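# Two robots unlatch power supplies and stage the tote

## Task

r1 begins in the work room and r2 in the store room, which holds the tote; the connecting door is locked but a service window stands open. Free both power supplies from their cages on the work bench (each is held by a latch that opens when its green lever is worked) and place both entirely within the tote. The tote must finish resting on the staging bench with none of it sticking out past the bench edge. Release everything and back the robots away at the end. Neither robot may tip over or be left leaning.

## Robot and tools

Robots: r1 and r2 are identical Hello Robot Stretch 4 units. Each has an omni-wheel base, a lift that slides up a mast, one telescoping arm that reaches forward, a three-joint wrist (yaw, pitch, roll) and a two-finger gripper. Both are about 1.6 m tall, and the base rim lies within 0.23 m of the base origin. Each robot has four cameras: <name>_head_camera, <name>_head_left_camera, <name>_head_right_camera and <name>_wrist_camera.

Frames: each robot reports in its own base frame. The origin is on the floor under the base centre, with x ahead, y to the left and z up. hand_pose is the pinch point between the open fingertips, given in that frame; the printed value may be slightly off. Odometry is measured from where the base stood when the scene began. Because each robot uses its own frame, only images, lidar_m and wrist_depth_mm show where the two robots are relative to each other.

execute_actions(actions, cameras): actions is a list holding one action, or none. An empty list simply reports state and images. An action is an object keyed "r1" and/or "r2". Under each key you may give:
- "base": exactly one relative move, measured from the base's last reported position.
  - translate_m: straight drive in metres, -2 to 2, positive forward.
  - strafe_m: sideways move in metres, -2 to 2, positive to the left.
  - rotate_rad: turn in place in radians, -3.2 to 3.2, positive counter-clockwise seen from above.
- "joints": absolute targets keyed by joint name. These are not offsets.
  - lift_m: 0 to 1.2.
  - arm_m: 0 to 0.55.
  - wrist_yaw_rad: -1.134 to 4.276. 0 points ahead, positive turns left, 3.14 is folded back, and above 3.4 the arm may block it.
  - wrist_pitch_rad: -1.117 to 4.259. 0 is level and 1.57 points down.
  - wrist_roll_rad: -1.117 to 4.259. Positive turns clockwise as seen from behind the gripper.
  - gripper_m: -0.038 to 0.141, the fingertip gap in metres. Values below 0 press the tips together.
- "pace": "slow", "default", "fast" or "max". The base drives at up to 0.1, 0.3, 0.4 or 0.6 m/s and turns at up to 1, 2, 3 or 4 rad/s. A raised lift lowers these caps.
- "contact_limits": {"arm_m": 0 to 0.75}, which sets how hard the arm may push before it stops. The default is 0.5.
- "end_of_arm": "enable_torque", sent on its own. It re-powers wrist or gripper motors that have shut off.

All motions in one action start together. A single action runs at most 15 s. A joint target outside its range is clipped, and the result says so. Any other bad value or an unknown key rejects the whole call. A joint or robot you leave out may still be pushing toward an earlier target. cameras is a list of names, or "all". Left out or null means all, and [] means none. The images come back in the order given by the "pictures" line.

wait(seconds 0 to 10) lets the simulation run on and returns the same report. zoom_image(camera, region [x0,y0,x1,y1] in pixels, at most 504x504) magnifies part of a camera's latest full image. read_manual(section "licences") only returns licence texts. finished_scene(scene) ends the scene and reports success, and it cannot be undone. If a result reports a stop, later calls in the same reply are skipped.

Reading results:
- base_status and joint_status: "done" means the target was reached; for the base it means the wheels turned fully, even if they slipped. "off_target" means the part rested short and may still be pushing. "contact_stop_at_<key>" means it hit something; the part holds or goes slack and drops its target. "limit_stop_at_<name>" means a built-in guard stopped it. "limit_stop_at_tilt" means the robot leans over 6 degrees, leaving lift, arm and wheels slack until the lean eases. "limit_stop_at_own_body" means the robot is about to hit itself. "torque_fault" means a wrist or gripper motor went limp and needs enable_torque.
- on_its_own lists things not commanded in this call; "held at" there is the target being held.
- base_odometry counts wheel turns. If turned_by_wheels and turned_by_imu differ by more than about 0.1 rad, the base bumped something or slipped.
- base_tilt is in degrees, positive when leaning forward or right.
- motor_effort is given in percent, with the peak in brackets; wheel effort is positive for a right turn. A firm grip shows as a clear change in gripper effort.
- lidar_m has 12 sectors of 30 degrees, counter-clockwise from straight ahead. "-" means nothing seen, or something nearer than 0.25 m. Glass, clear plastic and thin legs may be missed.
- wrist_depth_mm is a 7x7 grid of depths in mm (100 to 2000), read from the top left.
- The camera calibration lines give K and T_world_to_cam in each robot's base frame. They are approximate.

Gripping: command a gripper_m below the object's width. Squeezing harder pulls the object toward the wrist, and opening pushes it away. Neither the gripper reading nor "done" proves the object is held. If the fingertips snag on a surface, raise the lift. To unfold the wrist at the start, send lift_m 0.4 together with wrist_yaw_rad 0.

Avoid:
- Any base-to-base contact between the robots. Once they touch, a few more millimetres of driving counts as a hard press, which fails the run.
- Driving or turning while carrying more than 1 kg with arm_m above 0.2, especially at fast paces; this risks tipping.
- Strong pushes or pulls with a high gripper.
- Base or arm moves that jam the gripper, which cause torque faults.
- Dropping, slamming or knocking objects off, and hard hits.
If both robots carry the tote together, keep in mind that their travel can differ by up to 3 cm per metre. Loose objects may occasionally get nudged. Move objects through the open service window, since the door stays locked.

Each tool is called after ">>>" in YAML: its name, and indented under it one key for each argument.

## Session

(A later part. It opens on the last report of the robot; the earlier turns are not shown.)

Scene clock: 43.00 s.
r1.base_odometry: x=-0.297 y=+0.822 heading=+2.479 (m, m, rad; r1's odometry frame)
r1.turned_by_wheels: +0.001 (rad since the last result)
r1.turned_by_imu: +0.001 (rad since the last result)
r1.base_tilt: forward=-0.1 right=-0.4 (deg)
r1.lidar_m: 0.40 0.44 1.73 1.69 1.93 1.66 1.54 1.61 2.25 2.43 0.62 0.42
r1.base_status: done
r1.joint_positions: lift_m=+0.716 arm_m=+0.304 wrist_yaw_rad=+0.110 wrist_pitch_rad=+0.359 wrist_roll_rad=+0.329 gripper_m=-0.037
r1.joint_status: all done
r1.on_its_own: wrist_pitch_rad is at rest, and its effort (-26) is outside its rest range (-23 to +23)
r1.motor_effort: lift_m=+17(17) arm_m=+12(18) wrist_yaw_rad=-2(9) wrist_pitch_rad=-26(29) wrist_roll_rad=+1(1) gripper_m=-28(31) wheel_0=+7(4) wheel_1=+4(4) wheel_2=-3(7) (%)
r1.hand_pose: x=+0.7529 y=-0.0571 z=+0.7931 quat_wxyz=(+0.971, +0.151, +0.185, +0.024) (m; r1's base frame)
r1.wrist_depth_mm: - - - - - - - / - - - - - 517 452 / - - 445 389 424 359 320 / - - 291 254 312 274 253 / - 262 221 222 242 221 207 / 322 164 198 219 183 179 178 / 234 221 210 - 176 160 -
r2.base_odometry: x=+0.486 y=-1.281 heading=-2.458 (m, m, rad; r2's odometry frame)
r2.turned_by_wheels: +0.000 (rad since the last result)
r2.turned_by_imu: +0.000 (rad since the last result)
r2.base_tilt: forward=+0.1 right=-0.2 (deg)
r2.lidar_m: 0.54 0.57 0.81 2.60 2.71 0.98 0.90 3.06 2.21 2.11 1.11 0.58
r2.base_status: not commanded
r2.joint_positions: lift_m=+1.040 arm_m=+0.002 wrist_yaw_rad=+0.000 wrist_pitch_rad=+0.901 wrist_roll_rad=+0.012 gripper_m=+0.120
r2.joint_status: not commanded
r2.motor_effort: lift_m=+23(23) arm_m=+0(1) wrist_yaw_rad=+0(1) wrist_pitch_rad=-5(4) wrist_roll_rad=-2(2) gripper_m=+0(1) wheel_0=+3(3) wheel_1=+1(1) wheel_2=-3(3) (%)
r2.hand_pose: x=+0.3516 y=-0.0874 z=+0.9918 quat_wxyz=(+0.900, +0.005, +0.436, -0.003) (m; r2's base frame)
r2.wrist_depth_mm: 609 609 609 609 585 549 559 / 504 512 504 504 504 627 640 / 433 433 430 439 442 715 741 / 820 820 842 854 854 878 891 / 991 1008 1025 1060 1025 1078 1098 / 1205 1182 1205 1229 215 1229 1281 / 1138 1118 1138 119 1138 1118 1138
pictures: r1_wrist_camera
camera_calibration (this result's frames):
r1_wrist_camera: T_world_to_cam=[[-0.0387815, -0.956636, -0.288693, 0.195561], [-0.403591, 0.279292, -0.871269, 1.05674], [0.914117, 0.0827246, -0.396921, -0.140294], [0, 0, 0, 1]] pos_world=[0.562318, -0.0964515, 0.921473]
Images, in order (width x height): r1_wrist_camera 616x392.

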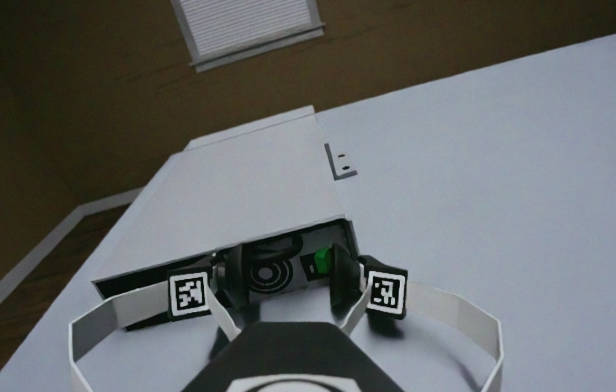

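>>> execute_actions:
  actions: []
  cameras: ["r1_wrist_camera","r1_head_camera"]

Scene clock: 43.83 s.
r1.base_odometry: x=-0.297 y=+0.822 heading=+2.479 (m, m, rad; r1's odometry frame)
r1.turned_by_wheels: +0.000 (rad since the last result)
r1.turned_by_imu: +0.000 (rad since the last result)
r1.base_tilt: forward=-0.1 right=-0.3 (deg)
r1.lidar_m: 0.40 0.43 1.73 1.69 1.91 1.63 1.56 1.63 2.25 2.42 0.60 0.43
r1.base_status: done
r1.joint_positions: lift_m=+0.716 arm_m=+0.304 wrist_yaw_rad=+0.110 wrist_pitch_rad=+0.359 wrist_roll_rad=+0.329 gripper_m=-0.037
r1.joint_status: all done
r1.on_its_own: wrist_pitch_rad is at rest, and its effort (-26) is outside its rest range (-23 to +23)
r1.motor_effort: lift_m=+17(17) arm_m=+12(18) wrist_yaw_rad=-3(9) wrist_pitch_rad=-26(29) wrist_roll_rad=+1(1) gripper_m=-28(31) wheel_0=+7(4) wheel_1=+4(4) wheel_2=-3(7) (%)
r1.hand_pose: x=+0.7529 y=-0.0571 z=+0.7931 quat_wxyz=(+0.971, +0.151, +0.185, +0.024) (m; r1's base frame)
r1.wrist_depth_mm: - - - - - - - / - - - - - 521 445 / - - 445 389 421 357 320 / - - 290 253 310 276 252 / - 262 223 221 242 223 208 / 322 166 198 218 182 179 178 / 234 221 211 - 176 160 -
r2.base_odometry: x=+0.486 y=-1.281 heading=-2.458 (m, m, rad; r2's odometry frame)
r2.turned_by_wheels: +0.000 (rad since the last result)
r2.turned_by_imu: +0.000 (rad since the last result)
r2.base_tilt: forward=+0.1 right=-0.2 (deg)
r2.lidar_m: 0.53 0.57 0.78 2.60 2.70 0.97 0.91 3.06 2.20 2.10 1.13 0.57
r2.base_status: not commanded
r2.joint_positions: lift_m=+1.040 arm_m=+0.002 wrist_yaw_rad=+0.000 wrist_pitch_rad=+0.901 wrist_roll_rad=+0.012 gripper_m=+0.120
r2.joint_status: not commanded
r2.motor_effort: lift_m=+22(23) arm_m=+0(1) wrist_yaw_rad=+0(1) wrist_pitch_rad=-5(4) wrist_roll_rad=-2(2) gripper_m=-1(1) wheel_0=+3(3) wheel_1=+1(1) wheel_2=-3(3) (%)
r2.hand_pose: x=+0.3516 y=-0.0874 z=+0.9918 quat_wxyz=(+0.900, +0.005, +0.436, -0.003) (m; r2's base frame)
r2.wrist_depth_mm: 615 609 609 609 591 554 554 / 504 504 504 504 504 627 640 / 433 433 430 436 442 707 741 / 809 831 842 854 854 854 878 / 991 1008 1025 1042 1025 1078 1098 / 1229 1160 1182 1229 215 1205 1229 / 1160 1118 1138 119 1118 1138 1138
pictures: r1_head_camera, r1_wrist_camera
camera_calibration (this result's frames):
r1_wrist_camera: T_world_to_cam=[[-0.0387815, -0.956636, -0.288693, 0.195561], [-0.403591, 0.279292, -0.871269, 1.05674], [0.914117, 0.0827246, -0.396921, -0.140294], [0, 0, 0, 1]] pos_world=[0.562318, -0.0964515, 0.921472]
Images, in order (width x height): r1_head_camera 420x560, r1_wrist_camera 616x392.

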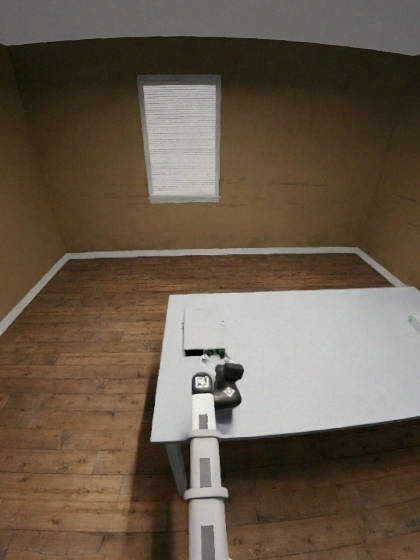

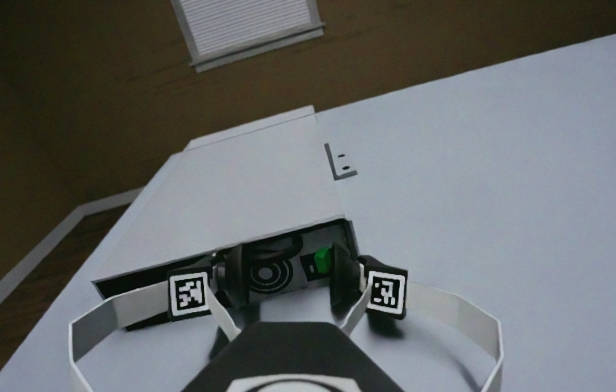

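>>> execute_actions:
  actions:
    - {"r1":{"joints":{"arm_m":0.296},"pace":"slow"}}
  cameras: ["r1_wrist_camera"]

>>> execute_actions:
  actions:
    - {"r1":{"joints":{"arm_m":0.290},"pace":"slow"}}
  cameras: ["r1_wrist_camera"]

Scene clock: 44.90 s.
r1.base_odometry: x=-0.297 y=+0.822 heading=+2.479 (m, m, rad; r1's odometry frame)
r1.turned_by_wheels: +0.000 (rad since the last result)
r1.turned_by_imu: +0.000 (rad since the last result)
r1.base_tilt: forward=-0.1 right=-0.4 (deg)
r1.lidar_m: 0.38 0.42 1.72 1.70 1.89 1.65 1.55 1.62 2.25 2.40 0.60 0.40
r1.base_status: not commanded
r1.joint_positions: lift_m=+0.716 arm_m=+0.298 wrist_yaw_rad=+0.116 wrist_pitch_rad=+0.354 wrist_roll_rad=+0.329 gripper_m=-0.037
r1.joint_status: all done
r1.on_its_own: wrist_yaw_rad is at rest, and its effort (-16) is outside its rest range (-13 to +13)
r1.motor_effort: lift_m=+18(18) arm_m=-12(12) wrist_yaw_rad=-16(18) wrist_pitch_rad=-13(26) wrist_roll_rad=+2(0) gripper_m=-33(36) wheel_0=+5(7) wheel_1=+2(4) wheel_2=+4(4) (%)
r1.hand_pose: x=+0.7479 y=-0.0556 z=+0.7943 quat_wxyz=(+0.971, +0.151, +0.183, +0.027) (m; r1's base frame)
r1.wrist_depth_mm: - - - - - - - / - - - - - 535 459 / - - 462 397 433 366 325 / - - 297 258 315 279 257 / - 268 229 225 238 225 210 / 1618 167 202 222 181 180 179 / 240 221 213 - 177 161 -
r2.base_odometry: x=+0.486 y=-1.281 heading=-2.458 (m, m, rad; r2's odometry frame)
r2.turned_by_wheels: +0.000 (rad since the last result)
r2.turned_by_imu: +0.000 (rad since the last result)
r2.base_tilt: forward=+0.1 right=-0.2 (deg)
r2.lidar_m: 0.53 0.58 0.80 2.61 2.70 0.98 0.92 3.02 2.21 2.13 1.11 0.58
r2.base_status: not commanded
r2.joint_positions: lift_m=+1.040 arm_m=+0.002 wrist_yaw_rad=+0.000 wrist_pitch_rad=+0.901 wrist_roll_rad=+0.012 gripper_m=+0.120
r2.joint_status: not commanded
r2.motor_effort: lift_m=+23(23) arm_m=+0(0) wrist_yaw_rad=-1(1) wrist_pitch_rad=-4(3) wrist_roll_rad=-1(2) gripper_m=-1(1) wheel_0=+3(3) wheel_1=+1(1) wheel_2=-3(3) (%)
r2.hand_pose: x=+0.3516 y=-0.0874 z=+0.9918 quat_wxyz=(+0.900, +0.005, +0.436, -0.003) (m; r2's base frame)
r2.wrist_depth_mm: 609 609 615 603 597 554 559 / 504 508 508 500 504 621 640 / 430 433 430 439 445 707 741 / 820 831 831 854 866 878 878 / 991 1008 1025 1042 1025 1098 1098 / 1182 1160 1182 1229 216 1229 1255 / 1160 1118 1138 119 1138 1118 1138
pictures: r1_wrist_camera
camera_calibration (this result's frames):
r1_wrist_camera: T_world_to_cam=[[-0.0323873, -0.956668, -0.289373, 0.192921], [-0.400945, 0.277644, -0.873016, 1.05466], [0.915529, 0.087748, -0.392564, -0.139642], [0, 0, 0, 1]] pos_world=[0.556955, -0.0960045, 0.921741]
Images, in order (width x height): r1_wrist_camera 616x392.

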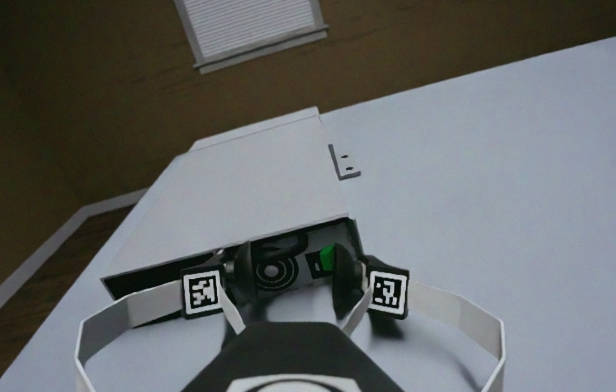

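Scene clock: 45.67 s.
r1.base_odometry: x=-0.297 y=+0.822 heading=+2.480 (m, m, rad; r1's odometry frame)
r1.turned_by_wheels: +0.001 (rad since the last result)
r1.turned_by_imu: +0.001 (rad since the last result)
r1.base_tilt: forward=+0.0 right=-0.4 (deg)
r1.lidar_m: 0.40 0.44 1.74 1.68 1.93 1.64 1.55 1.64 2.25 2.41 0.61 0.43
r1.base_status: not commanded
r1.joint_positions: lift_m=+0.716 arm_m=+0.292 wrist_yaw_rad=+0.120 wrist_pitch_rad=+0.352 wrist_roll_rad=+0.330 gripper_m=-0.037
r1.joint_status: all done
r1.on_its_own: wrist_yaw_rad is at rest, and its effort (-33) is outside its rest range (-13 to +13)
r1.motor_effort: lift_m=+19(19) arm_m=-10(15) wrist_yaw_rad=-33(33) wrist_pitch_rad=-8(12) wrist_roll_rad=+0(1) gripper_m=-28(33) wheel_0=+8(8) wheel_1=+3(4) wheel_2=+7(7) (%)
r1.hand_pose: x=+0.7420 y=-0.0543 z=+0.7948 quat_wxyz=(+0.971, +0.151, +0.182, +0.030) (m; r1's base frame)
r1.wrist_depth_mm: - - - - - - - / - - - - - 535 459 / - - 488 397 430 366 327 / - - 303 257 317 281 257 / - 289 235 229 242 227 211 / 1708 163 196 217 182 187 180 / 248 224 215 - 178 161 -
r2.base_odometry: x=+0.486 y=-1.281 heading=-2.458 (m, m, rad; r2's odometry frame)
r2.turned_by_wheels: +0.000 (rad since the last result)
r2.turned_by_imu: +0.000 (rad since the last result)
r2.base_tilt: forward=+0.2 right=-0.2 (deg)
r2.lidar_m: 0.52 0.58 0.77 2.60 2.70 0.97 0.91 3.04 2.21 2.11 1.12 0.57
r2.base_status: not commanded
r2.joint_positions: lift_m=+1.040 arm_m=+0.002 wrist_yaw_rad=+0.000 wrist_pitch_rad=+0.901 wrist_roll_rad=+0.012 gripper_m=+0.120
r2.joint_status: not commanded
r2.motor_effort: lift_m=+22(23) arm_m=-1(0) wrist_yaw_rad=+0(0) wrist_pitch_rad=-4(4) wrist_roll_rad=+0(1) gripper_m=+0(0) wheel_0=+3(3) wheel_1=+1(1) wheel_2=-3(3) (%)
r2.hand_pose: x=+0.3516 y=-0.0874 z=+0.9918 quat_wxyz=(+0.900, +0.005, +0.436, -0.003) (m; r2's base frame)
r2.wrist_depth_mm: 603 609 615 609 591 549 554 / 504 508 504 508 504 621 640 / 433 433 433 436 442 707 741 / 809 831 831 842 854 866 878 / 991 1008 1008 1042 1025 1060 1078 / 1229 1160 1182 1229 216 1229 1229 / 1160 1118 1160 119 1138 1138 1138
pictures: r1_wrist_camera
camera_calibration (this result's frames):
r1_wrist_camera: T_world_to_cam=[[-0.0276856, -0.956506, -0.290396, 0.191475], [-0.400735, 0.276762, -0.873393, 1.05241], [0.915776, 0.0921915, -0.390967, -0.135373], [0, 0, 0, 1]] pos_world=[0.551009, -0.09564, 0.921844]
Images, in order (width x height): r1_wrist_camera 616x392.

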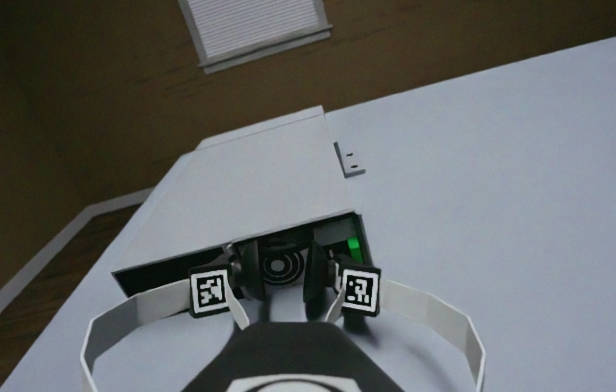

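>>> execute_actions:
  actions:
    - {"r1":{"joints":{"arm_m":0.25,"gripper_m":0.062,"lift_m":0.724}}}
  cameras: ["r1_wrist_camera"]

>>> zoom_image:
  camera: "r1_wrist_camera"
  region: [200, 180, 420, 320]

Scene clock: 47.53 s.
r1.base_odometry: x=-0.297 y=+0.822 heading=+2.478 (m, m, rad; r1's odometry frame)
r1.turned_by_wheels: -0.001 (rad since the last result)
r1.turned_by_imu: -0.001 (rad since the last result)
r1.base_tilt: forward=+0.0 right=-0.4 (deg)
r1.lidar_m: 0.40 0.43 1.71 1.69 1.91 1.63 1.54 1.66 2.24 2.40 0.64 0.43
r1.base_status: not commanded
r1.joint_positions: lift_m=+0.724 arm_m=+0.252 wrist_yaw_rad=+0.110 wrist_pitch_rad=+0.352 wrist_roll_rad=+0.330 gripper_m=+0.062
r1.joint_status: all done
r1.motor_effort: lift_m=+23(24) arm_m=-9(13) wrist_yaw_rad=-2(33) wrist_pitch_rad=-8(23) wrist_roll_rad=-2(2) gripper_m=-2(27) wheel_0=+1(8) wheel_1=+1(4) wheel_2=+1(7) (%)
r1.hand_pose: x=+0.7012 y=-0.0572 z=+0.8024 quat_wxyz=(+0.971, +0.152, +0.182, +0.025) (m; r1's base frame)
r1.wrist_depth_mm: - - - - - - - / - - - - - 569 492 / - - 525 433 462 389 349 / - - 325 289 336 297 270 / - 347 278 278 253 239 224 / 1756 290 240 229 198 200 188 / 259 233 227 - 186 170 -
r2.base_odometry: x=+0.486 y=-1.281 heading=-2.458 (m, m, rad; r2's odometry frame)
r2.turned_by_wheels: +0.000 (rad since the last result)
r2.turned_by_imu: +0.000 (rad since the last result)
r2.base_tilt: forward=+0.1 right=-0.2 (deg)
r2.lidar_m: 0.52 0.54 0.79 2.58 2.71 1.00 0.92 3.04 2.21 2.08 1.09 0.57
r2.base_status: not commanded
r2.joint_positions: lift_m=+1.040 arm_m=+0.002 wrist_yaw_rad=+0.000 wrist_pitch_rad=+0.901 wrist_roll_rad=+0.012 gripper_m=+0.120
r2.joint_status: not commanded
r2.motor_effort: lift_m=+23(23) arm_m=-1(0) wrist_yaw_rad=+0(0) wrist_pitch_rad=-4(3) wrist_roll_rad=+0(3) gripper_m=-1(1) wheel_0=+2(3) wheel_1=+1(1) wheel_2=-3(3) (%)
r2.hand_pose: x=+0.3516 y=-0.0874 z=+0.9918 quat_wxyz=(+0.900, +0.005, +0.436, -0.003) (m; r2's base frame)
r2.wrist_depth_mm: 609 609 615 609 591 554 559 / 504 508 504 504 504 627 640 / 430 436 433 436 442 715 741 / 820 820 842 842 866 866 878 / 991 1025 1042 1060 1008 1098 1098 / 1205 1160 1205 1205 216 1205 1255 / 1118 1118 1138 119 1160 1118 1138
pictures: r1_wrist_camera
camera_calibration (this result's frames):
r1_wrist_camera: T_world_to_cam=[[-0.0376518, -0.95624, -0.29015, 0.196567], [-0.397923, 0.28069, -0.873425, 1.0418], [0.916646, 0.0825714, -0.391079, -0.095821], [0, 0, 0, 1]] pos_world=[0.509793, -0.0965468, 0.929498]
Images, in order (width x height): r1_wrist_camera 616x392.

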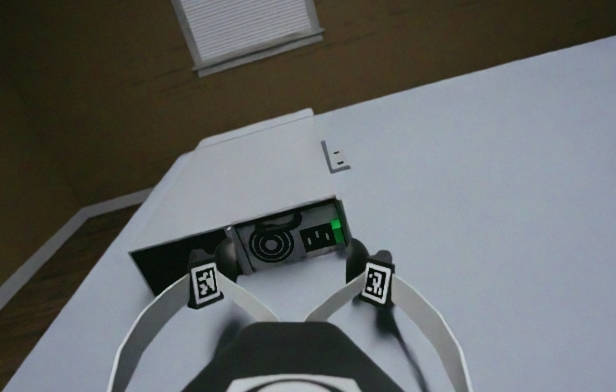

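Region (200, 180, 420, 320) of r1_wrist_camera's 616x392 image, scaled by 2.291; it fills the top 321 rows of this view, and the rest is white.

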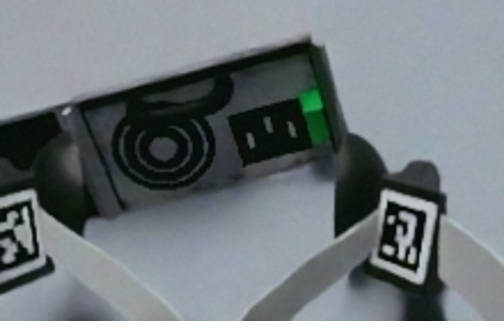

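>>> execute_actions:
  actions:
    - {"r1":{"base":{"strafe_m":0.022},"joints":{"arm_m":0.27,"wrist_yaw_rad":0.03}}}
  cameras: ["r1_wrist_camera"]

>>> execute_actions:
  actions:
    - {"r1":{"joints":{"arm_m":0.281},"pace":"slow"}}
  cameras: ["r1_wrist_camera"]

Scene clock: 49.57 s.
r1.base_odometry: x=-0.311 y=+0.805 heading=+2.478 (m, m, rad; r1's odometry frame)
r1.turned_by_wheels: +0.000 (rad since the last result)
r1.turned_by_imu: +0.000 (rad since the last result)
r1.base_tilt: forward=-0.1 right=-0.4 (deg)
r1.lidar_m: 0.40 0.40 1.71 1.63 1.88 1.63 1.56 1.63 2.27 2.43 0.59 0.42
r1.base_status: done
r1.joint_positions: lift_m=+0.724 arm_m=+0.268 wrist_yaw_rad=+0.030 wrist_pitch_rad=+0.352 wrist_roll_rad=+0.330 gripper_m=+0.062
r1.joint_status: all done
r1.motor_effort: lift_m=+23(22) arm_m=+9(6) wrist_yaw_rad=-1(6) wrist_pitch_rad=-7(7) wrist_roll_rad=+0(0) gripper_m=-3(3) wheel_0=+0(6) wheel_1=-2(5) wheel_2=+0(1) (%)
r1.hand_pose: x=+0.7126 y=-0.0792 z=+0.8024 quat_wxyz=(+0.971, +0.159, +0.175, -0.014) (m; r1's base frame)
r1.wrist_depth_mm: - - - - - - - / - - - - - 569 500 / - - 508 469 459 389 349 / - - 327 294 338 296 271 / - 319 260 270 254 239 222 / 1708 281 240 229 198 200 187 / 258 233 228 - 187 170 -
r2.base_odometry: x=+0.486 y=-1.281 heading=-2.458 (m, m, rad; r2's odometry frame)
r2.turned_by_wheels: +0.000 (rad since the last result)
r2.turned_by_imu: +0.000 (rad since the last result)
r2.base_tilt: forward=+0.1 right=-0.2 (deg)
r2.lidar_m: 0.53 0.57 0.79 2.62 2.72 0.99 0.92 3.05 2.18 2.12 1.10 0.56
r2.base_status: not commanded
r2.joint_positions: lift_m=+1.040 arm_m=+0.002 wrist_yaw_rad=+0.000 wrist_pitch_rad=+0.901 wrist_roll_rad=+0.012 gripper_m=+0.120
r2.joint_status: not commanded
r2.motor_effort: lift_m=+23(23) arm_m=+0(1) wrist_yaw_rad=+0(0) wrist_pitch_rad=-4(4) wrist_roll_rad=-1(4) gripper_m=-1(1) wheel_0=+3(3) wheel_1=+1(1) wheel_2=-3(3) (%)
r2.hand_pose: x=+0.3516 y=-0.0874 z=+0.9918 quat_wxyz=(+0.900, +0.005, +0.436, -0.003) (m; r2's base frame)
r2.wrist_depth_mm: 603 609 603 615 591 554 559 / 504 508 508 508 504 627 634 / 433 433 433 436 445 707 741 / 820 831 831 854 866 866 878 / 991 1008 1025 1042 1025 1060 1098 / 1182 1160 1182 1205 216 1229 1255 / 1160 1118 1118 120 1138 1138 1138
pictures: r1_wrist_camera
camera_calibration (this result's frames):
r1_wrist_camera: T_world_to_cam=[[-0.113695, -0.950201, -0.290159, 0.230618], [-0.374243, 0.3115, -0.873447, 1.03814], [0.920335, 0.00928348, -0.391022, -0.112967], [0, 0, 0, 1]] pos_world=[0.518703, -0.103198, 0.929503]
Images, in order (width x height): r1_wrist_camera 616x392.

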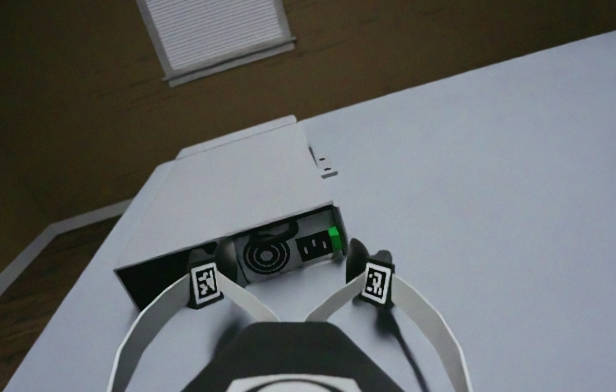

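Scene clock: 50.50 s.
r1.base_odometry: x=-0.311 y=+0.805 heading=+2.478 (m, m, rad; r1's odometry frame)
r1.turned_by_wheels: +0.000 (rad since the last result)
r1.turned_by_imu: +0.000 (rad since the last result)
r1.base_tilt: forward=+0.0 right=-0.3 (deg)
r1.lidar_m: 0.40 0.45 1.73 1.65 1.90 1.63 1.56 1.65 2.24 2.42 0.62 0.44
r1.base_status: not commanded
r1.joint_positions: lift_m=+0.724 arm_m=+0.279 wrist_yaw_rad=+0.030 wrist_pitch_rad=+0.352 wrist_roll_rad=+0.330 gripper_m=+0.062
r1.joint_status: all done
r1.motor_effort: lift_m=+23(23) arm_m=+9(9) wrist_yaw_rad=-2(2) wrist_pitch_rad=-9(6) wrist_roll_rad=+0(1) gripper_m=-3(3) wheel_0=+0(0) wheel_1=-2(2) wheel_2=+0(0) (%)
r1.hand_pose: x=+0.7236 y=-0.0792 z=+0.8024 quat_wxyz=(+0.971, +0.159, +0.175, -0.014) (m; r1's base frame)
r1.wrist_depth_mm: - - - - - - - / - - - - - 569 496 / - - 508 473 452 392 347 / - - 324 294 336 298 270 / - 304 252 256 254 239 223 / 1808 276 237 229 199 200 187 / 258 233 225 - 187 169 -
r2.base_odometry: x=+0.486 y=-1.281 heading=-2.458 (m, m, rad; r2's odometry frame)
r2.turned_by_wheels: +0.000 (rad since the last result)
r2.turned_by_imu: +0.000 (rad since the last result)
r2.base_tilt: forward=+0.1 right=-0.2 (deg)
r2.lidar_m: 0.54 0.56 0.78 2.58 2.70 0.97 0.92 3.07 2.22 2.11 1.10 0.56
r2.base_status: not commanded
r2.joint_positions: lift_m=+1.040 arm_m=+0.002 wrist_yaw_rad=+0.000 wrist_pitch_rad=+0.901 wrist_roll_rad=+0.012 gripper_m=+0.120
r2.joint_status: not commanded
r2.motor_effort: lift_m=+23(23) arm_m=+0(0) wrist_yaw_rad=+0(0) wrist_pitch_rad=-4(4) wrist_roll_rad=-3(2) gripper_m=-1(1) wheel_0=+3(3) wheel_1=+1(1) wheel_2=-3(3) (%)
r2.hand_pose: x=+0.3516 y=-0.0874 z=+0.9918 quat_wxyz=(+0.900, +0.005, +0.436, -0.003) (m; r2's base frame)
r2.wrist_depth_mm: 603 615 609 603 585 554 559 / 504 508 508 508 508 627 640 / 433 433 433 436 445 707 741 / 820 831 831 842 866 866 878 / 991 1008 1025 1042 1025 1078 1098 / 1205 1160 1182 1229 216 1205 1255 / 1138 1098 1118 120 1138 1138 1138
pictures: r1_wrist_camera
camera_calibration (this result's frames):
r1_wrist_camera: T_world_to_cam=[[-0.113723, -0.950197, -0.290159, 0.23188], [-0.374233, 0.311511, -0.873447, 1.04225], [0.920335, 0.00925587, -0.391022, -0.12308], [0, 0, 0, 1]] pos_world=[0.529688, -0.103201, 0.929503]
Images, in order (width x height): r1_wrist_camera 616x392.

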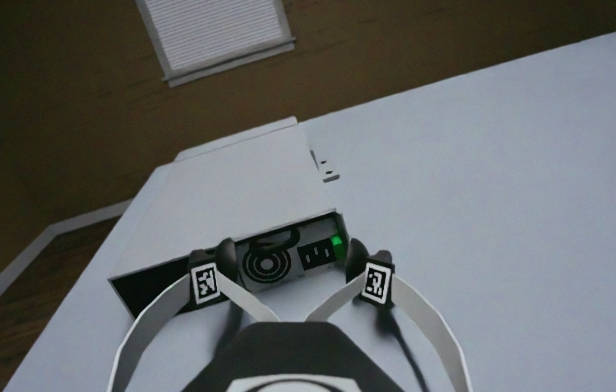

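A=0.281. Run the recipe.

>>> execute_actions:
  actions:
    - {"r1":{"joints":{"arm_m":0.289,"gripper_m":0.04},"pace":"slow"}}
  cameras: ["r1_wrist_camera"]

>>> execute_actions:
  actions:
    - {"r1":{"base":{"strafe_m":0.007},"joints":{"lift_m":0.721,"gripper_m":0.034},"pace":"slow"}}
  cameras: ["r1_wrist_camera"]

>>> execute_actions:
  actions:
    - {"r1":{"joints":{"arm_m":0.297},"pace":"slow"}}
  cameras: ["r1_wrist_camera"]

Scene clock: 51.87 s.
r1.base_odometry: x=-0.311 y=+0.805 heading=+2.478 (m, m, rad; r1's odometry frame)
r1.turned_by_wheels: +0.000 (rad since the last result)
r1.turned_by_imu: +0.000 (rad since the last result)
r1.base_tilt: forward=+0.0 right=-0.3 (deg)
r1.lidar_m: 0.40 0.44 1.71 1.63 1.90 1.64 1.55 1.66 2.23 2.42 0.58 0.43
r1.base_status: not commanded
r1.joint_positions: lift_m=+0.724 arm_m=+0.287 wrist_yaw_rad=+0.028 wrist_pitch_rad=+0.356 wrist_roll_rad=+0.330 gripper_m=+0.040
r1.joint_status: all done
r1.motor_effort: lift_m=+23(23) arm_m=+9(9) wrist_yaw_rad=+4(7) wrist_pitch_rad=-19(20) wrist_roll_rad=+1(0) gripper_m=-4(6) wheel_0=-1(1) wheel_1=-2(2) wheel_2=+0(0) (%)
r1.hand_pose: x=+0.7309 y=-0.0798 z=+0.8014 quat_wxyz=(+0.971, +0.159, +0.177, -0.016) (m; r1's base frame)
r1.wrist_depth_mm: - - - - - - - / - - - - - 554 473 / - - 480 466 442 382 340 / - 597 317 287 329 291 266 / - 282 245 245 256 236 219 / 991 267 213 225 198 197 187 / 254 229 222 - 184 167 -
r2.base_odometry: x=+0.486 y=-1.281 heading=-2.458 (m, m, rad; r2's odometry frame)
r2.turned_by_wheels: +0.000 (rad since the last result)
r2.turned_by_imu: +0.000 (rad since the last result)
r2.base_tilt: forward=+0.1 right=-0.2 (deg)
r2.lidar_m: 0.53 0.57 0.79 2.62 2.72 0.98 0.92 3.03 2.21 2.11 1.10 0.57
r2.base_status: not commanded
r2.joint_positions: lift_m=+1.040 arm_m=+0.002 wrist_yaw_rad=+0.000 wrist_pitch_rad=+0.901 wrist_roll_rad=+0.012 gripper_m=+0.120
r2.joint_status: not commanded
r2.motor_effort: lift_m=+23(23) arm_m=-1(1) wrist_yaw_rad=+0(0) wrist_pitch_rad=-4(4) wrist_roll_rad=-1(3) gripper_m=-1(0) wheel_0=+3(3) wheel_1=+1(1) wheel_2=-3(3) (%)
r2.hand_pose: x=+0.3516 y=-0.0874 z=+0.9918 quat_wxyz=(+0.900, +0.005, +0.436, -0.003) (m; r2's base frame)
r2.wrist_depth_mm: 609 603 609 603 591 554 559 / 508 504 504 508 504 627 634 / 433 433 433 439 445 715 741 / 820 820 842 842 866 866 891 / 991 1025 1008 1060 1025 1078 1098 / 1205 1182 1182 1229 215 1229 1229 / 1138 1138 1160 119 1118 1118 1138
pictures: r1_wrist_camera
camera_calibration (this result's frames):
r1_wrist_camera: T_world_to_cam=[[-0.116925, -0.950012, -0.289491, 0.233642], [-0.37699, 0.31213, -0.87204, 1.04519], [0.918807, 0.00717165, -0.394641, -0.126401], [0, 0, 0, 1]] pos_world=[0.537485, -0.103367, 0.929205]
Images, in order (width x height): r1_wrist_camera 616x392.

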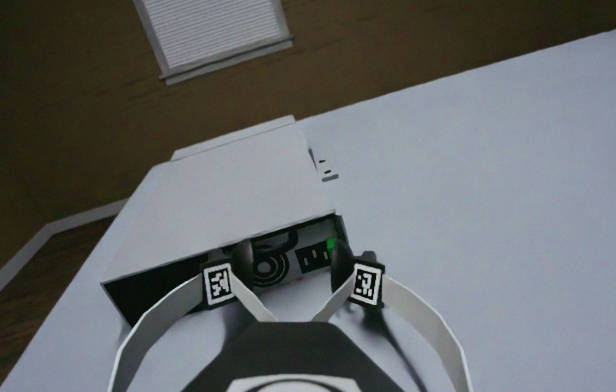

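Scene clock: 52.63 s.
r1.base_odometry: x=-0.315 y=+0.799 heading=+2.478 (m, m, rad; r1's odometry frame)
r1.turned_by_wheels: +0.000 (rad since the last result)
r1.turned_by_imu: +0.000 (rad since the last result)
r1.base_tilt: forward=-0.1 right=-0.3 (deg)
r1.lidar_m: 0.41 0.41 1.69 1.64 1.87 1.63 1.56 1.64 2.27 2.43 0.60 0.43
r1.base_status: done
r1.joint_positions: lift_m=+0.721 arm_m=+0.287 wrist_yaw_rad=+0.026 wrist_pitch_rad=+0.354 wrist_roll_rad=+0.330 gripper_m=+0.034
r1.joint_status: all done
r1.motor_effort: lift_m=+17(22) arm_m=+9(9) wrist_yaw_rad=+10(10) wrist_pitch_rad=-10(19) wrist_roll_rad=+0(1) gripper_m=-5(7) wheel_0=-3(6) wheel_1=+0(1) wheel_2=-1(0) (%)
r1.hand_pose: x=+0.7312 y=-0.0803 z=+0.7996 quat_wxyz=(+0.971, +0.159, +0.176, -0.016) (m; r1's base frame)
r1.wrist_depth_mm: - - - - - - - / - - - - - 559 488 / - - 488 455 449 382 340 / - - 315 279 330 291 265 / - 291 240 245 256 236 219 / 1708 266 194 226 196 196 185 / 252 225 222 - 182 166 -
r2.base_odometry: x=+0.486 y=-1.281 heading=-2.458 (m, m, rad; r2's odometry frame)
r2.turned_by_wheels: +0.000 (rad since the last result)
r2.turned_by_imu: +0.000 (rad since the last result)
r2.base_tilt: forward=+0.1 right=-0.2 (deg)
r2.lidar_m: 0.53 0.56 0.80 2.60 2.72 0.96 0.91 3.07 2.22 2.11 1.11 0.57
r2.base_status: not commanded
r2.joint_positions: lift_m=+1.040 arm_m=+0.002 wrist_yaw_rad=+0.000 wrist_pitch_rad=+0.901 wrist_roll_rad=+0.012 gripper_m=+0.120
r2.joint_status: not commanded
r2.motor_effort: lift_m=+22(23) arm_m=-1(1) wrist_yaw_rad=+0(0) wrist_pitch_rad=-4(5) wrist_roll_rad=-2(3) gripper_m=-1(1) wheel_0=+3(3) wheel_1=+1(1) wheel_2=-3(3) (%)
r2.hand_pose: x=+0.3516 y=-0.0874 z=+0.9918 quat_wxyz=(+0.900, +0.005, +0.436, -0.003) (m; r2's base frame)
r2.wrist_depth_mm: 609 603 609 609 591 554 559 / 512 508 504 508 508 621 640 / 436 433 433 439 442 707 750 / 809 820 842 866 866 878 891 / 976 1025 1042 1042 1025 1060 1078 / 1205 1160 1182 1229 216 1205 1229 / 1118 1118 1138 119 1138 1138 1138
pictures: r1_wrist_camera
camera_calibration (this result's frames):
r1_wrist_camera: T_world_to_cam=[[-0.117789, -0.949736, -0.290047, 0.233822], [-0.374061, 0.313001, -0.872989, 1.04255], [0.919894, 0.00566702, -0.392127, -0.130243], [0, 0, 0, 1]] pos_world=[0.537329, -0.103511, 0.926881]
Images, in order (width x height): r1_wrist_camera 616x392.

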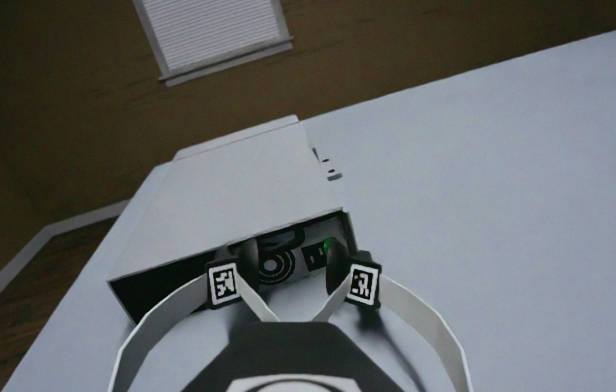

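Scene clock: 53.50 s.
r1.base_odometry: x=-0.315 y=+0.799 heading=+2.478 (m, m, rad; r1's odometry frame)
r1.turned_by_wheels: +0.000 (rad since the last result)
r1.turned_by_imu: +0.000 (rad since the last result)
r1.base_tilt: forward=-0.1 right=-0.4 (deg)
r1.lidar_m: 0.39 0.46 1.72 1.65 1.90 1.65 1.57 1.63 2.27 2.45 0.59 0.44
r1.base_status: not commanded
r1.joint_positions: lift_m=+0.721 arm_m=+0.294 wrist_yaw_rad=+0.024 wrist_pitch_rad=+0.356 wrist_roll_rad=+0.330 gripper_m=+0.034
r1.joint_status: all done
r1.on_its_own: wrist_yaw_rad is at rest, and its effort (+16) is outside its rest range (-13 to +13)
r1.motor_effort: lift_m=+17(17) arm_m=+14(19) wrist_yaw_rad=+16(15) wrist_pitch_rad=-19(19) wrist_roll_rad=-1(1) gripper_m=-6(8) wheel_0=-1(3) wheel_1=+2(2) wheel_2=-5(5) (%)
r1.hand_pose: x=+0.7377 y=-0.0810 z=+0.7988 quat_wxyz=(+0.971, +0.160, +0.177, -0.018) (m; r1's base frame)
r1.wrist_depth_mm: - - - - - - - / - - - - - 549 469 / - - 473 455 445 379 336 / - - 314 276 327 289 266 / - 285 239 240 251 233 217 / 1618 257 191 224 195 195 185 / 251 224 221 - 183 164 -
r2.base_odometry: x=+0.486 y=-1.281 heading=-2.458 (m, m, rad; r2's odometry frame)
r2.turned_by_wheels: +0.000 (rad since the last result)
r2.turned_by_imu: +0.000 (rad since the last result)
r2.base_tilt: forward=+0.1 right=-0.2 (deg)
r2.lidar_m: 0.53 0.56 0.78 2.60 2.73 0.96 0.91 3.06 2.22 2.11 1.12 0.57
r2.base_status: not commanded
r2.joint_positions: lift_m=+1.040 arm_m=+0.002 wrist_yaw_rad=+0.000 wrist_pitch_rad=+0.901 wrist_roll_rad=+0.012 gripper_m=+0.120
r2.joint_status: not commanded
r2.motor_effort: lift_m=+22(23) arm_m=-1(1) wrist_yaw_rad=+0(0) wrist_pitch_rad=-3(4) wrist_roll_rad=-1(1) gripper_m=-1(0) wheel_0=+3(3) wheel_1=+1(1) wheel_2=-3(3) (%)
r2.hand_pose: x=+0.3516 y=-0.0874 z=+0.9918 quat_wxyz=(+0.900, +0.005, +0.436, -0.003) (m; r2's base frame)
r2.wrist_depth_mm: 609 609 615 609 591 554 559 / 504 508 508 508 504 627 634 / 436 436 433 439 442 715 741 / 820 820 831 854 866 878 891 / 1008 1008 1025 1042 1025 1060 1078 / 1205 1160 1160 1229 215 1229 1255 / 1138 1118 1138 119 1138 1138 1160
pictures: r1_wrist_camera
camera_calibration (this result's frames):
r1_wrist_camera: T_world_to_cam=[[-0.121026, -0.949454, -0.289639, 0.235784], [-0.375745, 0.31389, -0.871945, 1.04501], [0.918786, 0.00330241, -0.394741, -0.133805], [0, 0, 0, 1]] pos_world=[0.544131, -0.10371, 0.926664]
Images, in order (width x height): r1_wrist_camera 616x392.

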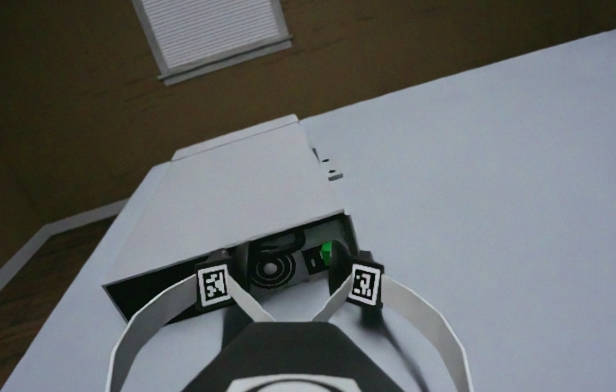

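>>> execute_actions:
  actions:
    - {"r1":{"joints":{"arm_m":0.303,"gripper_m":0.0,"lift_m":0.719},"pace":"slow"}}
  cameras: ["r1_wrist_camera"]

>>> execute_actions:
  actions:
    - {"r1":{"joints":{"arm_m":0.311,"gripper_m":-0.038,"lift_m":0.716},"pace":"slow"}}
  cameras: ["r1_wrist_camera"]

>>> zoom_image:
  camera: "r1_wrist_camera"
  region: [180, 200, 420, 330]

Scene clock: 55.33 s.
r1.base_odometry: x=-0.315 y=+0.799 heading=+2.478 (m, m, rad; r1's odometry frame)
r1.turned_by_wheels: +0.000 (rad since the last result)
r1.turned_by_imu: +0.004 (rad since the last result)
r1.base_tilt: forward=+0.0 right=-0.3 (deg)
r1.lidar_m: 0.40 0.39 1.69 1.66 1.83 1.66 1.55 1.63 2.24 2.45 0.61 0.43
r1.base_status: not commanded
r1.joint_positions: lift_m=+0.719 arm_m=+0.301 wrist_yaw_rad=+0.023 wrist_pitch_rad=+0.357 wrist_roll_rad=+0.329 gripper_m=+0.001
r1.joint_status: all done
r1.on_its_own: wrist_yaw_rad is at rest, and its effort (+18) is outside its rest range (-13 to +13)
r1.motor_effort: lift_m=+17(16) arm_m=+12(22) wrist_yaw_rad=+18(32) wrist_pitch_rad=-23(25) wrist_roll_rad=+3(0) gripper_m=-22(24) wheel_0=+1(3) wheel_1=+2(5) wheel_2=-7(12) (%)
r1.hand_pose: x=+0.7440 y=-0.0811 z=+0.7965 quat_wxyz=(+0.971, +0.159, +0.177, -0.018) (m; r1's base frame)
r1.wrist_depth_mm: - - - - - - - / - - - - - 535 459 / - - 459 439 433 368 329 / - 574 303 264 320 283 259 / - 271 233 232 244 228 213 / 991 230 206 224 187 187 181 / 246 224 216 - 179 163 -
r2.base_odometry: x=+0.486 y=-1.281 heading=-2.458 (m, m, rad; r2's odometry frame)
r2.turned_by_wheels: +0.000 (rad since the last result)
r2.turned_by_imu: +0.000 (rad since the last result)
r2.base_tilt: forward=+0.1 right=-0.2 (deg)
r2.lidar_m: 0.53 0.53 0.80 2.58 2.72 0.98 0.92 3.01 2.21 2.11 1.13 0.58
r2.base_status: not commanded
r2.joint_positions: lift_m=+1.040 arm_m=+0.002 wrist_yaw_rad=+0.000 wrist_pitch_rad=+0.901 wrist_roll_rad=+0.012 gripper_m=+0.120
r2.joint_status: not commanded
r2.motor_effort: lift_m=+23(23) arm_m=+0(0) wrist_yaw_rad=-1(0) wrist_pitch_rad=-5(4) wrist_roll_rad=-1(1) gripper_m=-1(1) wheel_0=+3(3) wheel_1=+1(1) wheel_2=-3(3) (%)
r2.hand_pose: x=+0.3516 y=-0.0874 z=+0.9918 quat_wxyz=(+0.900, +0.005, +0.436, -0.003) (m; r2's base frame)
r2.wrist_depth_mm: 609 609 609 609 585 554 559 / 508 508 508 508 504 627 640 / 433 433 430 439 442 715 741 / 820 820 831 842 854 878 878 / 1008 1008 1025 1042 1025 1078 1098 / 1205 1160 1205 1229 216 1229 1255 / 1138 1118 1138 120 1118 1138 1138
pictures: r1_wrist_camera
camera_calibration (this result's frames):
r1_wrist_camera: T_world_to_cam=[[-0.121428, -0.949621, -0.288921, 0.235507], [-0.376608, 0.313387, -0.871754, 1.04585], [0.91838, 0.00295416, -0.395689, -0.13947], [0, 0, 0, 1]] pos_world=[0.55056, -0.103702, 0.924582]
Images, in order (width x height): r1_wrist_camera 616x392.

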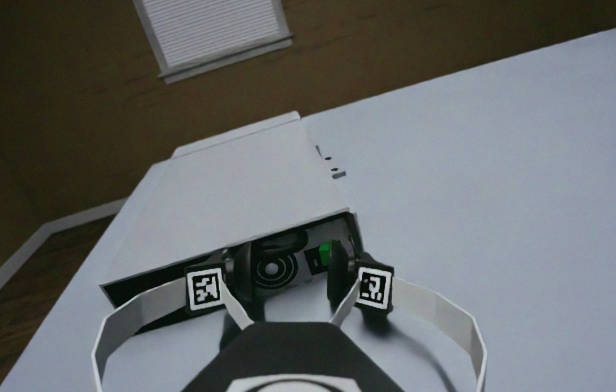

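Scene clock: 56.77 s.
r1.base_odometry: x=-0.315 y=+0.799 heading=+2.478 (m, m, rad; r1's odometry frame)
r1.turned_by_wheels: +0.000 (rad since the last result)
r1.turned_by_imu: +0.000 (rad since the last result)
r1.base_tilt: forward=-0.1 right=-0.4 (deg)
r1.lidar_m: 0.38 0.45 1.69 1.65 1.88 1.63 1.56 1.67 2.27 2.43 0.59 0.39
r1.base_status: not commanded
r1.joint_positions: lift_m=+0.716 arm_m=+0.309 wrist_yaw_rad=+0.023 wrist_pitch_rad=+0.359 wrist_roll_rad=+0.329 gripper_m=-0.037
r1.joint_status: all done
r1.on_its_own: wrist_yaw_rad is at rest, and its effort (+20) is outside its rest range (-13 to +13); wrist_pitch_rad is at rest, and its effort (-26) is outside its rest range (-23 to +23)
r1.motor_effort: lift_m=+17(17) arm_m=+13(18) wrist_yaw_rad=+20(35) wrist_pitch_rad=-26(31) wrist_roll_rad=+1(1) gripper_m=-29(29) wheel_0=+0(0) wheel_1=+2(2) wheel_2=-9(13) (%)
r1.hand_pose: x=+0.7516 y=-0.0813 z=+0.7931 quat_wxyz=(+0.971, +0.159, +0.178, -0.018) (m; r1's base frame)
r1.wrist_depth_mm: - - - - - - - / - - - - - 525 449 / - - 442 427 421 359 324 / - 521 293 254 310 274 253 / - 252 220 225 240 224 208 / 315 171 192 220 180 177 178 / 236 221 211 - 176 160 -
r2.base_odometry: x=+0.486 y=-1.281 heading=-2.458 (m, m, rad; r2's odometry frame)
r2.turned_by_wheels: +0.000 (rad since the last result)
r2.turned_by_imu: +0.000 (rad since the last result)
r2.base_tilt: forward=+0.1 right=-0.2 (deg)
r2.lidar_m: 0.53 0.57 0.78 2.60 2.71 0.95 0.91 3.06 2.23 2.12 1.11 0.57
r2.base_status: not commanded
r2.joint_positions: lift_m=+1.040 arm_m=+0.002 wrist_yaw_rad=+0.000 wrist_pitch_rad=+0.901 wrist_roll_rad=+0.012 gripper_m=+0.120
r2.joint_status: not commanded
r2.motor_effort: lift_m=+23(23) arm_m=+0(0) wrist_yaw_rad=+0(0) wrist_pitch_rad=-3(3) wrist_roll_rad=-2(3) gripper_m=-1(1) wheel_0=+3(3) wheel_1=+1(1) wheel_2=-3(2) (%)
r2.hand_pose: x=+0.3516 y=-0.0874 z=+0.9918 quat_wxyz=(+0.900, +0.005, +0.436, -0.003) (m; r2's base frame)
r2.wrist_depth_mm: 609 603 603 609 585 549 564 / 508 504 512 508 504 627 634 / 433 433 433 436 445 715 741 / 820 820 831 854 866 866 878 / 991 1025 1025 1060 1025 1098 1078 / 1205 1160 1182 1229 215 1229 1229 / 1138 1118 1138 120 1138 1138 1118
pictures: r1_wrist_camera
camera_calibration (this result's frames):
r1_wrist_camera: T_world_to_cam=[[-0.122368, -0.949695, -0.288279, 0.235458], [-0.377744, 0.313167, -0.871341, 1.04633], [0.917788, 0.0022713, -0.397063, -0.146342], [0, 0, 0, 1]] pos_world=[0.55837, -0.103731, 0.921483]
Images, in order (width x height): r1_wrist_camera 616x392.

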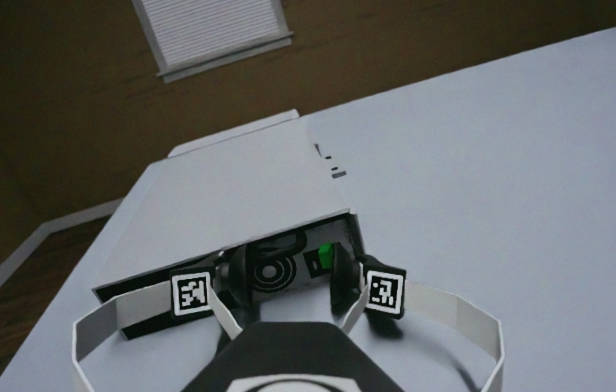

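Region (180, 200, 420, 330) of r1_wrist_camera's 616x392 image, scaled by 2.100; it fills the top 273 rows of this view, and the rest is white.

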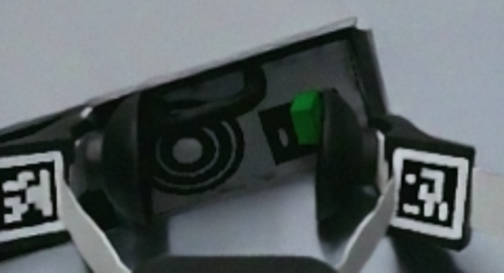

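>>> execute_actions:
  actions:
    - {"r1":{"base":{"strafe_m":-0.009},"joints":{"arm_m":0.307,"wrist_yaw_rad":0.06},"pace":"slow"}}
  cameras: ["r1_wrist_camera"]

>>> execute_actions:
  actions:
    - {"r1":{"base":{"strafe_m":-0.009},"joints":{"arm_m":0.301,"wrist_yaw_rad":0.09},"pace":"slow"}}
  cameras: ["r1_wrist_camera"]

>>> zoom_image:
  camera: "r1_wrist_camera"
  region: [180, 200, 420, 330]

Scene clock: 57.83 s.
r1.base_odometry: x=-0.309 y=+0.806 heading=+2.477 (m, m, rad; r1's odometry frame)
r1.turned_by_wheels: +0.000 (rad since the last result)
r1.turned_by_imu: +0.000 (rad since the last result)
r1.base_tilt: forward=+0.0 right=-0.3 (deg)
r1.lidar_m: 0.40 0.42 1.72 1.67 1.89 1.65 1.55 1.64 2.27 2.43 0.63 0.44
r1.base_status: done
r1.joint_positions: lift_m=+0.716 arm_m=+0.308 wrist_yaw_rad=+0.053 wrist_pitch_rad=+0.359 wrist_roll_rad=+0.329 gripper_m=-0.037
r1.joint_status: all done
r1.on_its_own: wrist_yaw_rad is at rest, and its effort (+17) is outside its rest range (-13 to +13); wrist_pitch_rad is at rest, and its effort (-27) is outside its rest range (-23 to +23)
r1.motor_effort: lift_m=+17(17) arm_m=-3(14) wrist_yaw_rad=+17(38) wrist_pitch_rad=-27(27) wrist_roll_rad=+4(0) gripper_m=-25(28) wheel_0=+2(4) wheel_1=+0(4) wheel_2=-8(13) (%)
r1.hand_pose: x=+0.7528 y=-0.0729 z=+0.7930 quat_wxyz=(+0.971, +0.156, +0.181, -0.003) (m; r1's base frame)
r1.wrist_depth_mm: - - - - - - - / - - - - - 525 449 / - - 439 397 418 359 322 / - 564 289 253 310 276 253 / - 255 224 223 237 223 208 / 320 172 193 220 183 179 178 / 237 220 211 - 175 160 -
r2.base_odometry: x=+0.486 y=-1.281 heading=-2.458 (m, m, rad; r2's odometry frame)
r2.turned_by_wheels: +0.000 (rad since the last result)
r2.turned_by_imu: +0.000 (rad since the last result)
r2.base_tilt: forward=+0.1 right=-0.2 (deg)
r2.lidar_m: 0.53 0.58 0.79 2.61 2.72 0.97 0.93 3.03 2.19 2.10 1.13 0.57
r2.base_status: not commanded
r2.joint_positions: lift_m=+1.040 arm_m=+0.002 wrist_yaw_rad=+0.000 wrist_pitch_rad=+0.901 wrist_roll_rad=+0.012 gripper_m=+0.120
r2.joint_status: not commanded
r2.motor_effort: lift_m=+22(23) arm_m=-1(0) wrist_yaw_rad=+0(0) wrist_pitch_rad=-4(3) wrist_roll_rad=+0(3) gripper_m=-1(2) wheel_0=+3(3) wheel_1=+1(1) wheel_2=-2(3) (%)
r2.hand_pose: x=+0.3516 y=-0.0874 z=+0.9918 quat_wxyz=(+0.900, +0.005, +0.436, -0.003) (m; r2's base frame)
r2.wrist_depth_mm: 609 609 609 615 591 554 559 / 504 508 504 504 504 634 634 / 433 433 433 439 442 707 732 / 809 820 831 854 866 866 878 / 991 1008 1025 1042 1008 1078 1078 / 1205 1182 1205 1229 215 1255 1255 / 1138 1118 1138 119 1138 1138 1138
pictures: r1_wrist_camera
camera_calibration (this result's frames):
r1_wrist_camera: T_world_to_cam=[[-0.0932632, -0.953015, -0.28821, 0.221337], [-0.387605, 0.301389, -0.871164, 1.05048], [0.917096, 0.0304641, -0.397501, -0.144628], [0, 0, 0, 1]] pos_world=[0.560453, -0.101261, 0.921447]
Images, in order (width x height): r1_wrist_camera 616x392.

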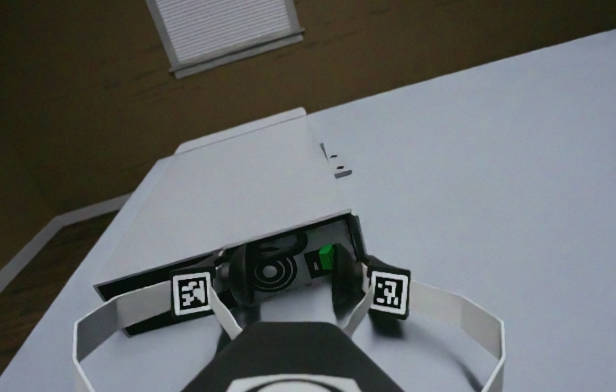

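Scene clock: 58.67 s.
r1.base_odometry: x=-0.304 y=+0.813 heading=+2.477 (m, m, rad; r1's odometry frame)
r1.turned_by_wheels: +0.000 (rad since the last result)
r1.turned_by_imu: +0.000 (rad since the last result)
r1.base_tilt: forward=-0.1 right=-0.4 (deg)
r1.lidar_m: 0.41 0.43 1.72 1.65 1.88 1.63 1.55 1.63 2.26 2.44 0.58 0.43
r1.base_status: done
r1.joint_positions: lift_m=+0.716 arm_m=+0.303 wrist_yaw_rad=+0.089 wrist_pitch_rad=+0.357 wrist_roll_rad=+0.329 gripper_m=-0.037
r1.joint_status: all done
r1.motor_effort: lift_m=+18(18) arm_m=-9(8) wrist_yaw_rad=+3(30) wrist_pitch_rad=-19(28) wrist_roll_rad=+3(3) gripper_m=-30(32) wheel_0=+0(3) wheel_1=-1(5) wheel_2=-1(8) (%)
r1.hand_pose: x=+0.7505 y=-0.0631 z=+0.7936 quat_wxyz=(+0.971, +0.153, +0.182, +0.014) (m; r1's base frame)
r1.wrist_depth_mm: - - - - - - - / - - - - - 525 452 / - - 452 392 427 362 322 / - - 296 252 312 277 254 / - 263 226 224 242 224 208 / 1661 167 199 220 182 180 178 / 239 219 212 - 175 161 -
r2.base_odometry: x=+0.486 y=-1.281 heading=-2.458 (m, m, rad; r2's odometry frame)
r2.turned_by_wheels: +0.000 (rad since the last result)
r2.turned_by_imu: +0.000 (rad since the last result)
r2.base_tilt: forward=+0.1 right=-0.2 (deg)
r2.lidar_m: 0.52 0.55 0.79 2.60 2.72 0.97 0.92 3.05 2.21 2.10 1.10 0.55
r2.base_status: not commanded
r2.joint_positions: lift_m=+1.040 arm_m=+0.002 wrist_yaw_rad=+0.000 wrist_pitch_rad=+0.901 wrist_roll_rad=+0.012 gripper_m=+0.120
r2.joint_status: not commanded
r2.motor_effort: lift_m=+22(23) arm_m=-1(0) wrist_yaw_rad=-1(0) wrist_pitch_rad=-4(4) wrist_roll_rad=-2(2) gripper_m=-1(1) wheel_0=+3(3) wheel_1=+1(1) wheel_2=-3(3) (%)
r2.hand_pose: x=+0.3516 y=-0.0874 z=+0.9918 quat_wxyz=(+0.900, +0.005, +0.436, -0.003) (m; r2's base frame)
r2.wrist_depth_mm: 609 609 603 603 591 554 559 / 508 508 504 508 504 627 640 / 436 430 433 439 445 707 741 / 809 820 842 854 854 878 891 / 991 1008 1042 1025 1008 1078 1078 / 1229 1160 1182 1229 215 1229 1255 / 1138 1118 1138 119 1138 1138 1138
pictures: r1_wrist_camera
camera_calibration (this result's frames):
r1_wrist_camera: T_world_to_cam=[[-0.0587861, -0.955648, -0.288583, 0.204854], [-0.395765, 0.287705, -0.872121, 1.05318], [0.916468, 0.0629426, -0.395126, -0.141851], [0, 0, 0, 1]] pos_world=[0.558857, -0.0983081, 0.921569]
Images, in order (width x height): r1_wrist_camera 616x392.

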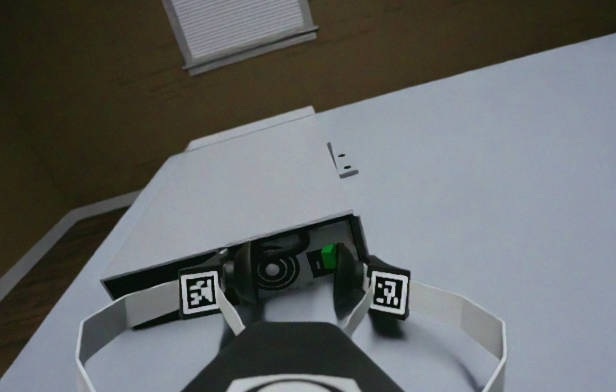

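Region (180, 200, 420, 330) of r1_wrist_camera's 616x392 image, scaled by 2.100; it fills the top 273 rows of this view, and the rest is white.

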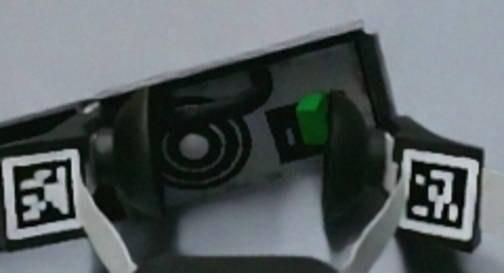

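>>> execute_actions:
  actions:
    - {"r1":{"base":{"strafe_m":-0.009},"joints":{"arm_m":0.295,"wrist_yaw_rad":0.12},"pace":"slow"}}
  cameras: ["r1_wrist_camera"]

>>> zoom_image:
  camera: "r1_wrist_camera"
  region: [180, 200, 420, 330]

Scene clock: 59.60 s.
r1.base_odometry: x=-0.298 y=+0.820 heading=+2.477 (m, m, rad; r1's odometry frame)
r1.turned_by_wheels: +0.000 (rad since the last result)
r1.turned_by_imu: +0.000 (rad since the last result)
r1.base_tilt: forward=-0.1 right=-0.4 (deg)
r1.lidar_m: 0.42 0.42 1.69 1.67 1.90 1.63 1.57 1.64 2.23 2.43 0.61 0.41
r1.base_status: done
r1.joint_positions: lift_m=+0.716 arm_m=+0.297 wrist_yaw_rad=+0.121 wrist_pitch_rad=+0.354 wrist_roll_rad=+0.329 gripper_m=-0.037
r1.joint_status: all done
r1.motor_effort: lift_m=+18(18) arm_m=-12(13) wrist_yaw_rad=-5(11) wrist_pitch_rad=-12(20) wrist_roll_rad=+4(3) gripper_m=-34(32) wheel_0=+0(0) wheel_1=-1(7) wheel_2=+3(3) (%)
r1.hand_pose: x=+0.7471 y=-0.0540 z=+0.7943 quat_wxyz=(+0.971, +0.150, +0.183, +0.030) (m; r1's base frame)
r1.wrist_depth_mm: - - - - - - - / - - - - - 535 462 / - - 473 387 430 366 329 / - - 298 255 315 279 257 / - 273 230 228 242 225 211 / 1661 164 181 221 180 178 179 / 246 220 213 - 177 162 -
r2.base_odometry: x=+0.486 y=-1.281 heading=-2.458 (m, m, rad; r2's odometry frame)
r2.turned_by_wheels: +0.000 (rad since the last result)
r2.turned_by_imu: +0.000 (rad since the last result)
r2.base_tilt: forward=+0.1 right=-0.2 (deg)
r2.lidar_m: 0.54 0.56 0.78 2.61 2.70 1.00 0.92 3.04 2.21 2.10 1.08 0.58
r2.base_status: not commanded
r2.joint_positions: lift_m=+1.040 arm_m=+0.002 wrist_yaw_rad=+0.000 wrist_pitch_rad=+0.901 wrist_roll_rad=+0.012 gripper_m=+0.120
r2.joint_status: not commanded
r2.motor_effort: lift_m=+23(23) arm_m=+0(1) wrist_yaw_rad=+0(0) wrist_pitch_rad=-4(3) wrist_roll_rad=-2(1) gripper_m=-1(1) wheel_0=+3(3) wheel_1=+1(1) wheel_2=-3(3) (%)
r2.hand_pose: x=+0.3516 y=-0.0874 z=+0.9918 quat_wxyz=(+0.900, +0.005, +0.436, -0.003) (m; r2's base frame)
r2.wrist_depth_mm: 609 615 609 609 585 554 559 / 508 508 508 508 504 634 640 / 430 430 433 439 445 715 741 / 809 831 842 842 866 866 891 / 991 1008 1025 1060 1025 1078 1098 / 1205 1160 1182 1205 215 1205 1229 / 1138 1138 1138 119 1138 1118 1138
pictures: r1_wrist_camera
camera_calibration (this result's frames):
r1_wrist_camera: T_world_to_cam=[[-0.0267976, -0.956921, -0.289108, 0.190029], [-0.402657, 0.275045, -0.873051, 1.05504], [0.914959, 0.0930157, -0.392682, -0.138276], [0, 0, 0, 1]] pos_world=[0.55643, -0.0954799, 0.921747]
Images, in order (width x height): r1_wrist_camera 616x392.

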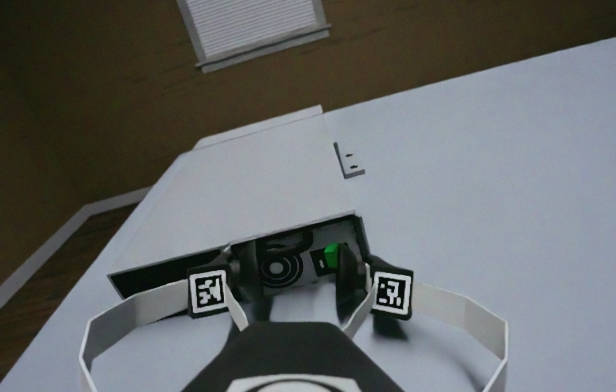

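Region (180, 200, 420, 330) of r1_wrist_camera's 616x392 image, scaled by 2.100; it fills the top 273 rows of this view, and the rest is white.

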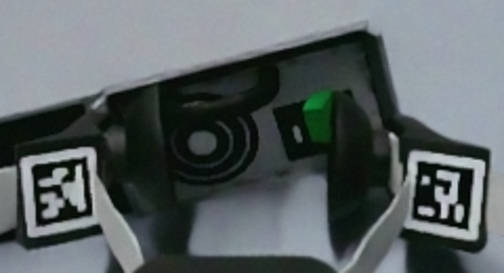

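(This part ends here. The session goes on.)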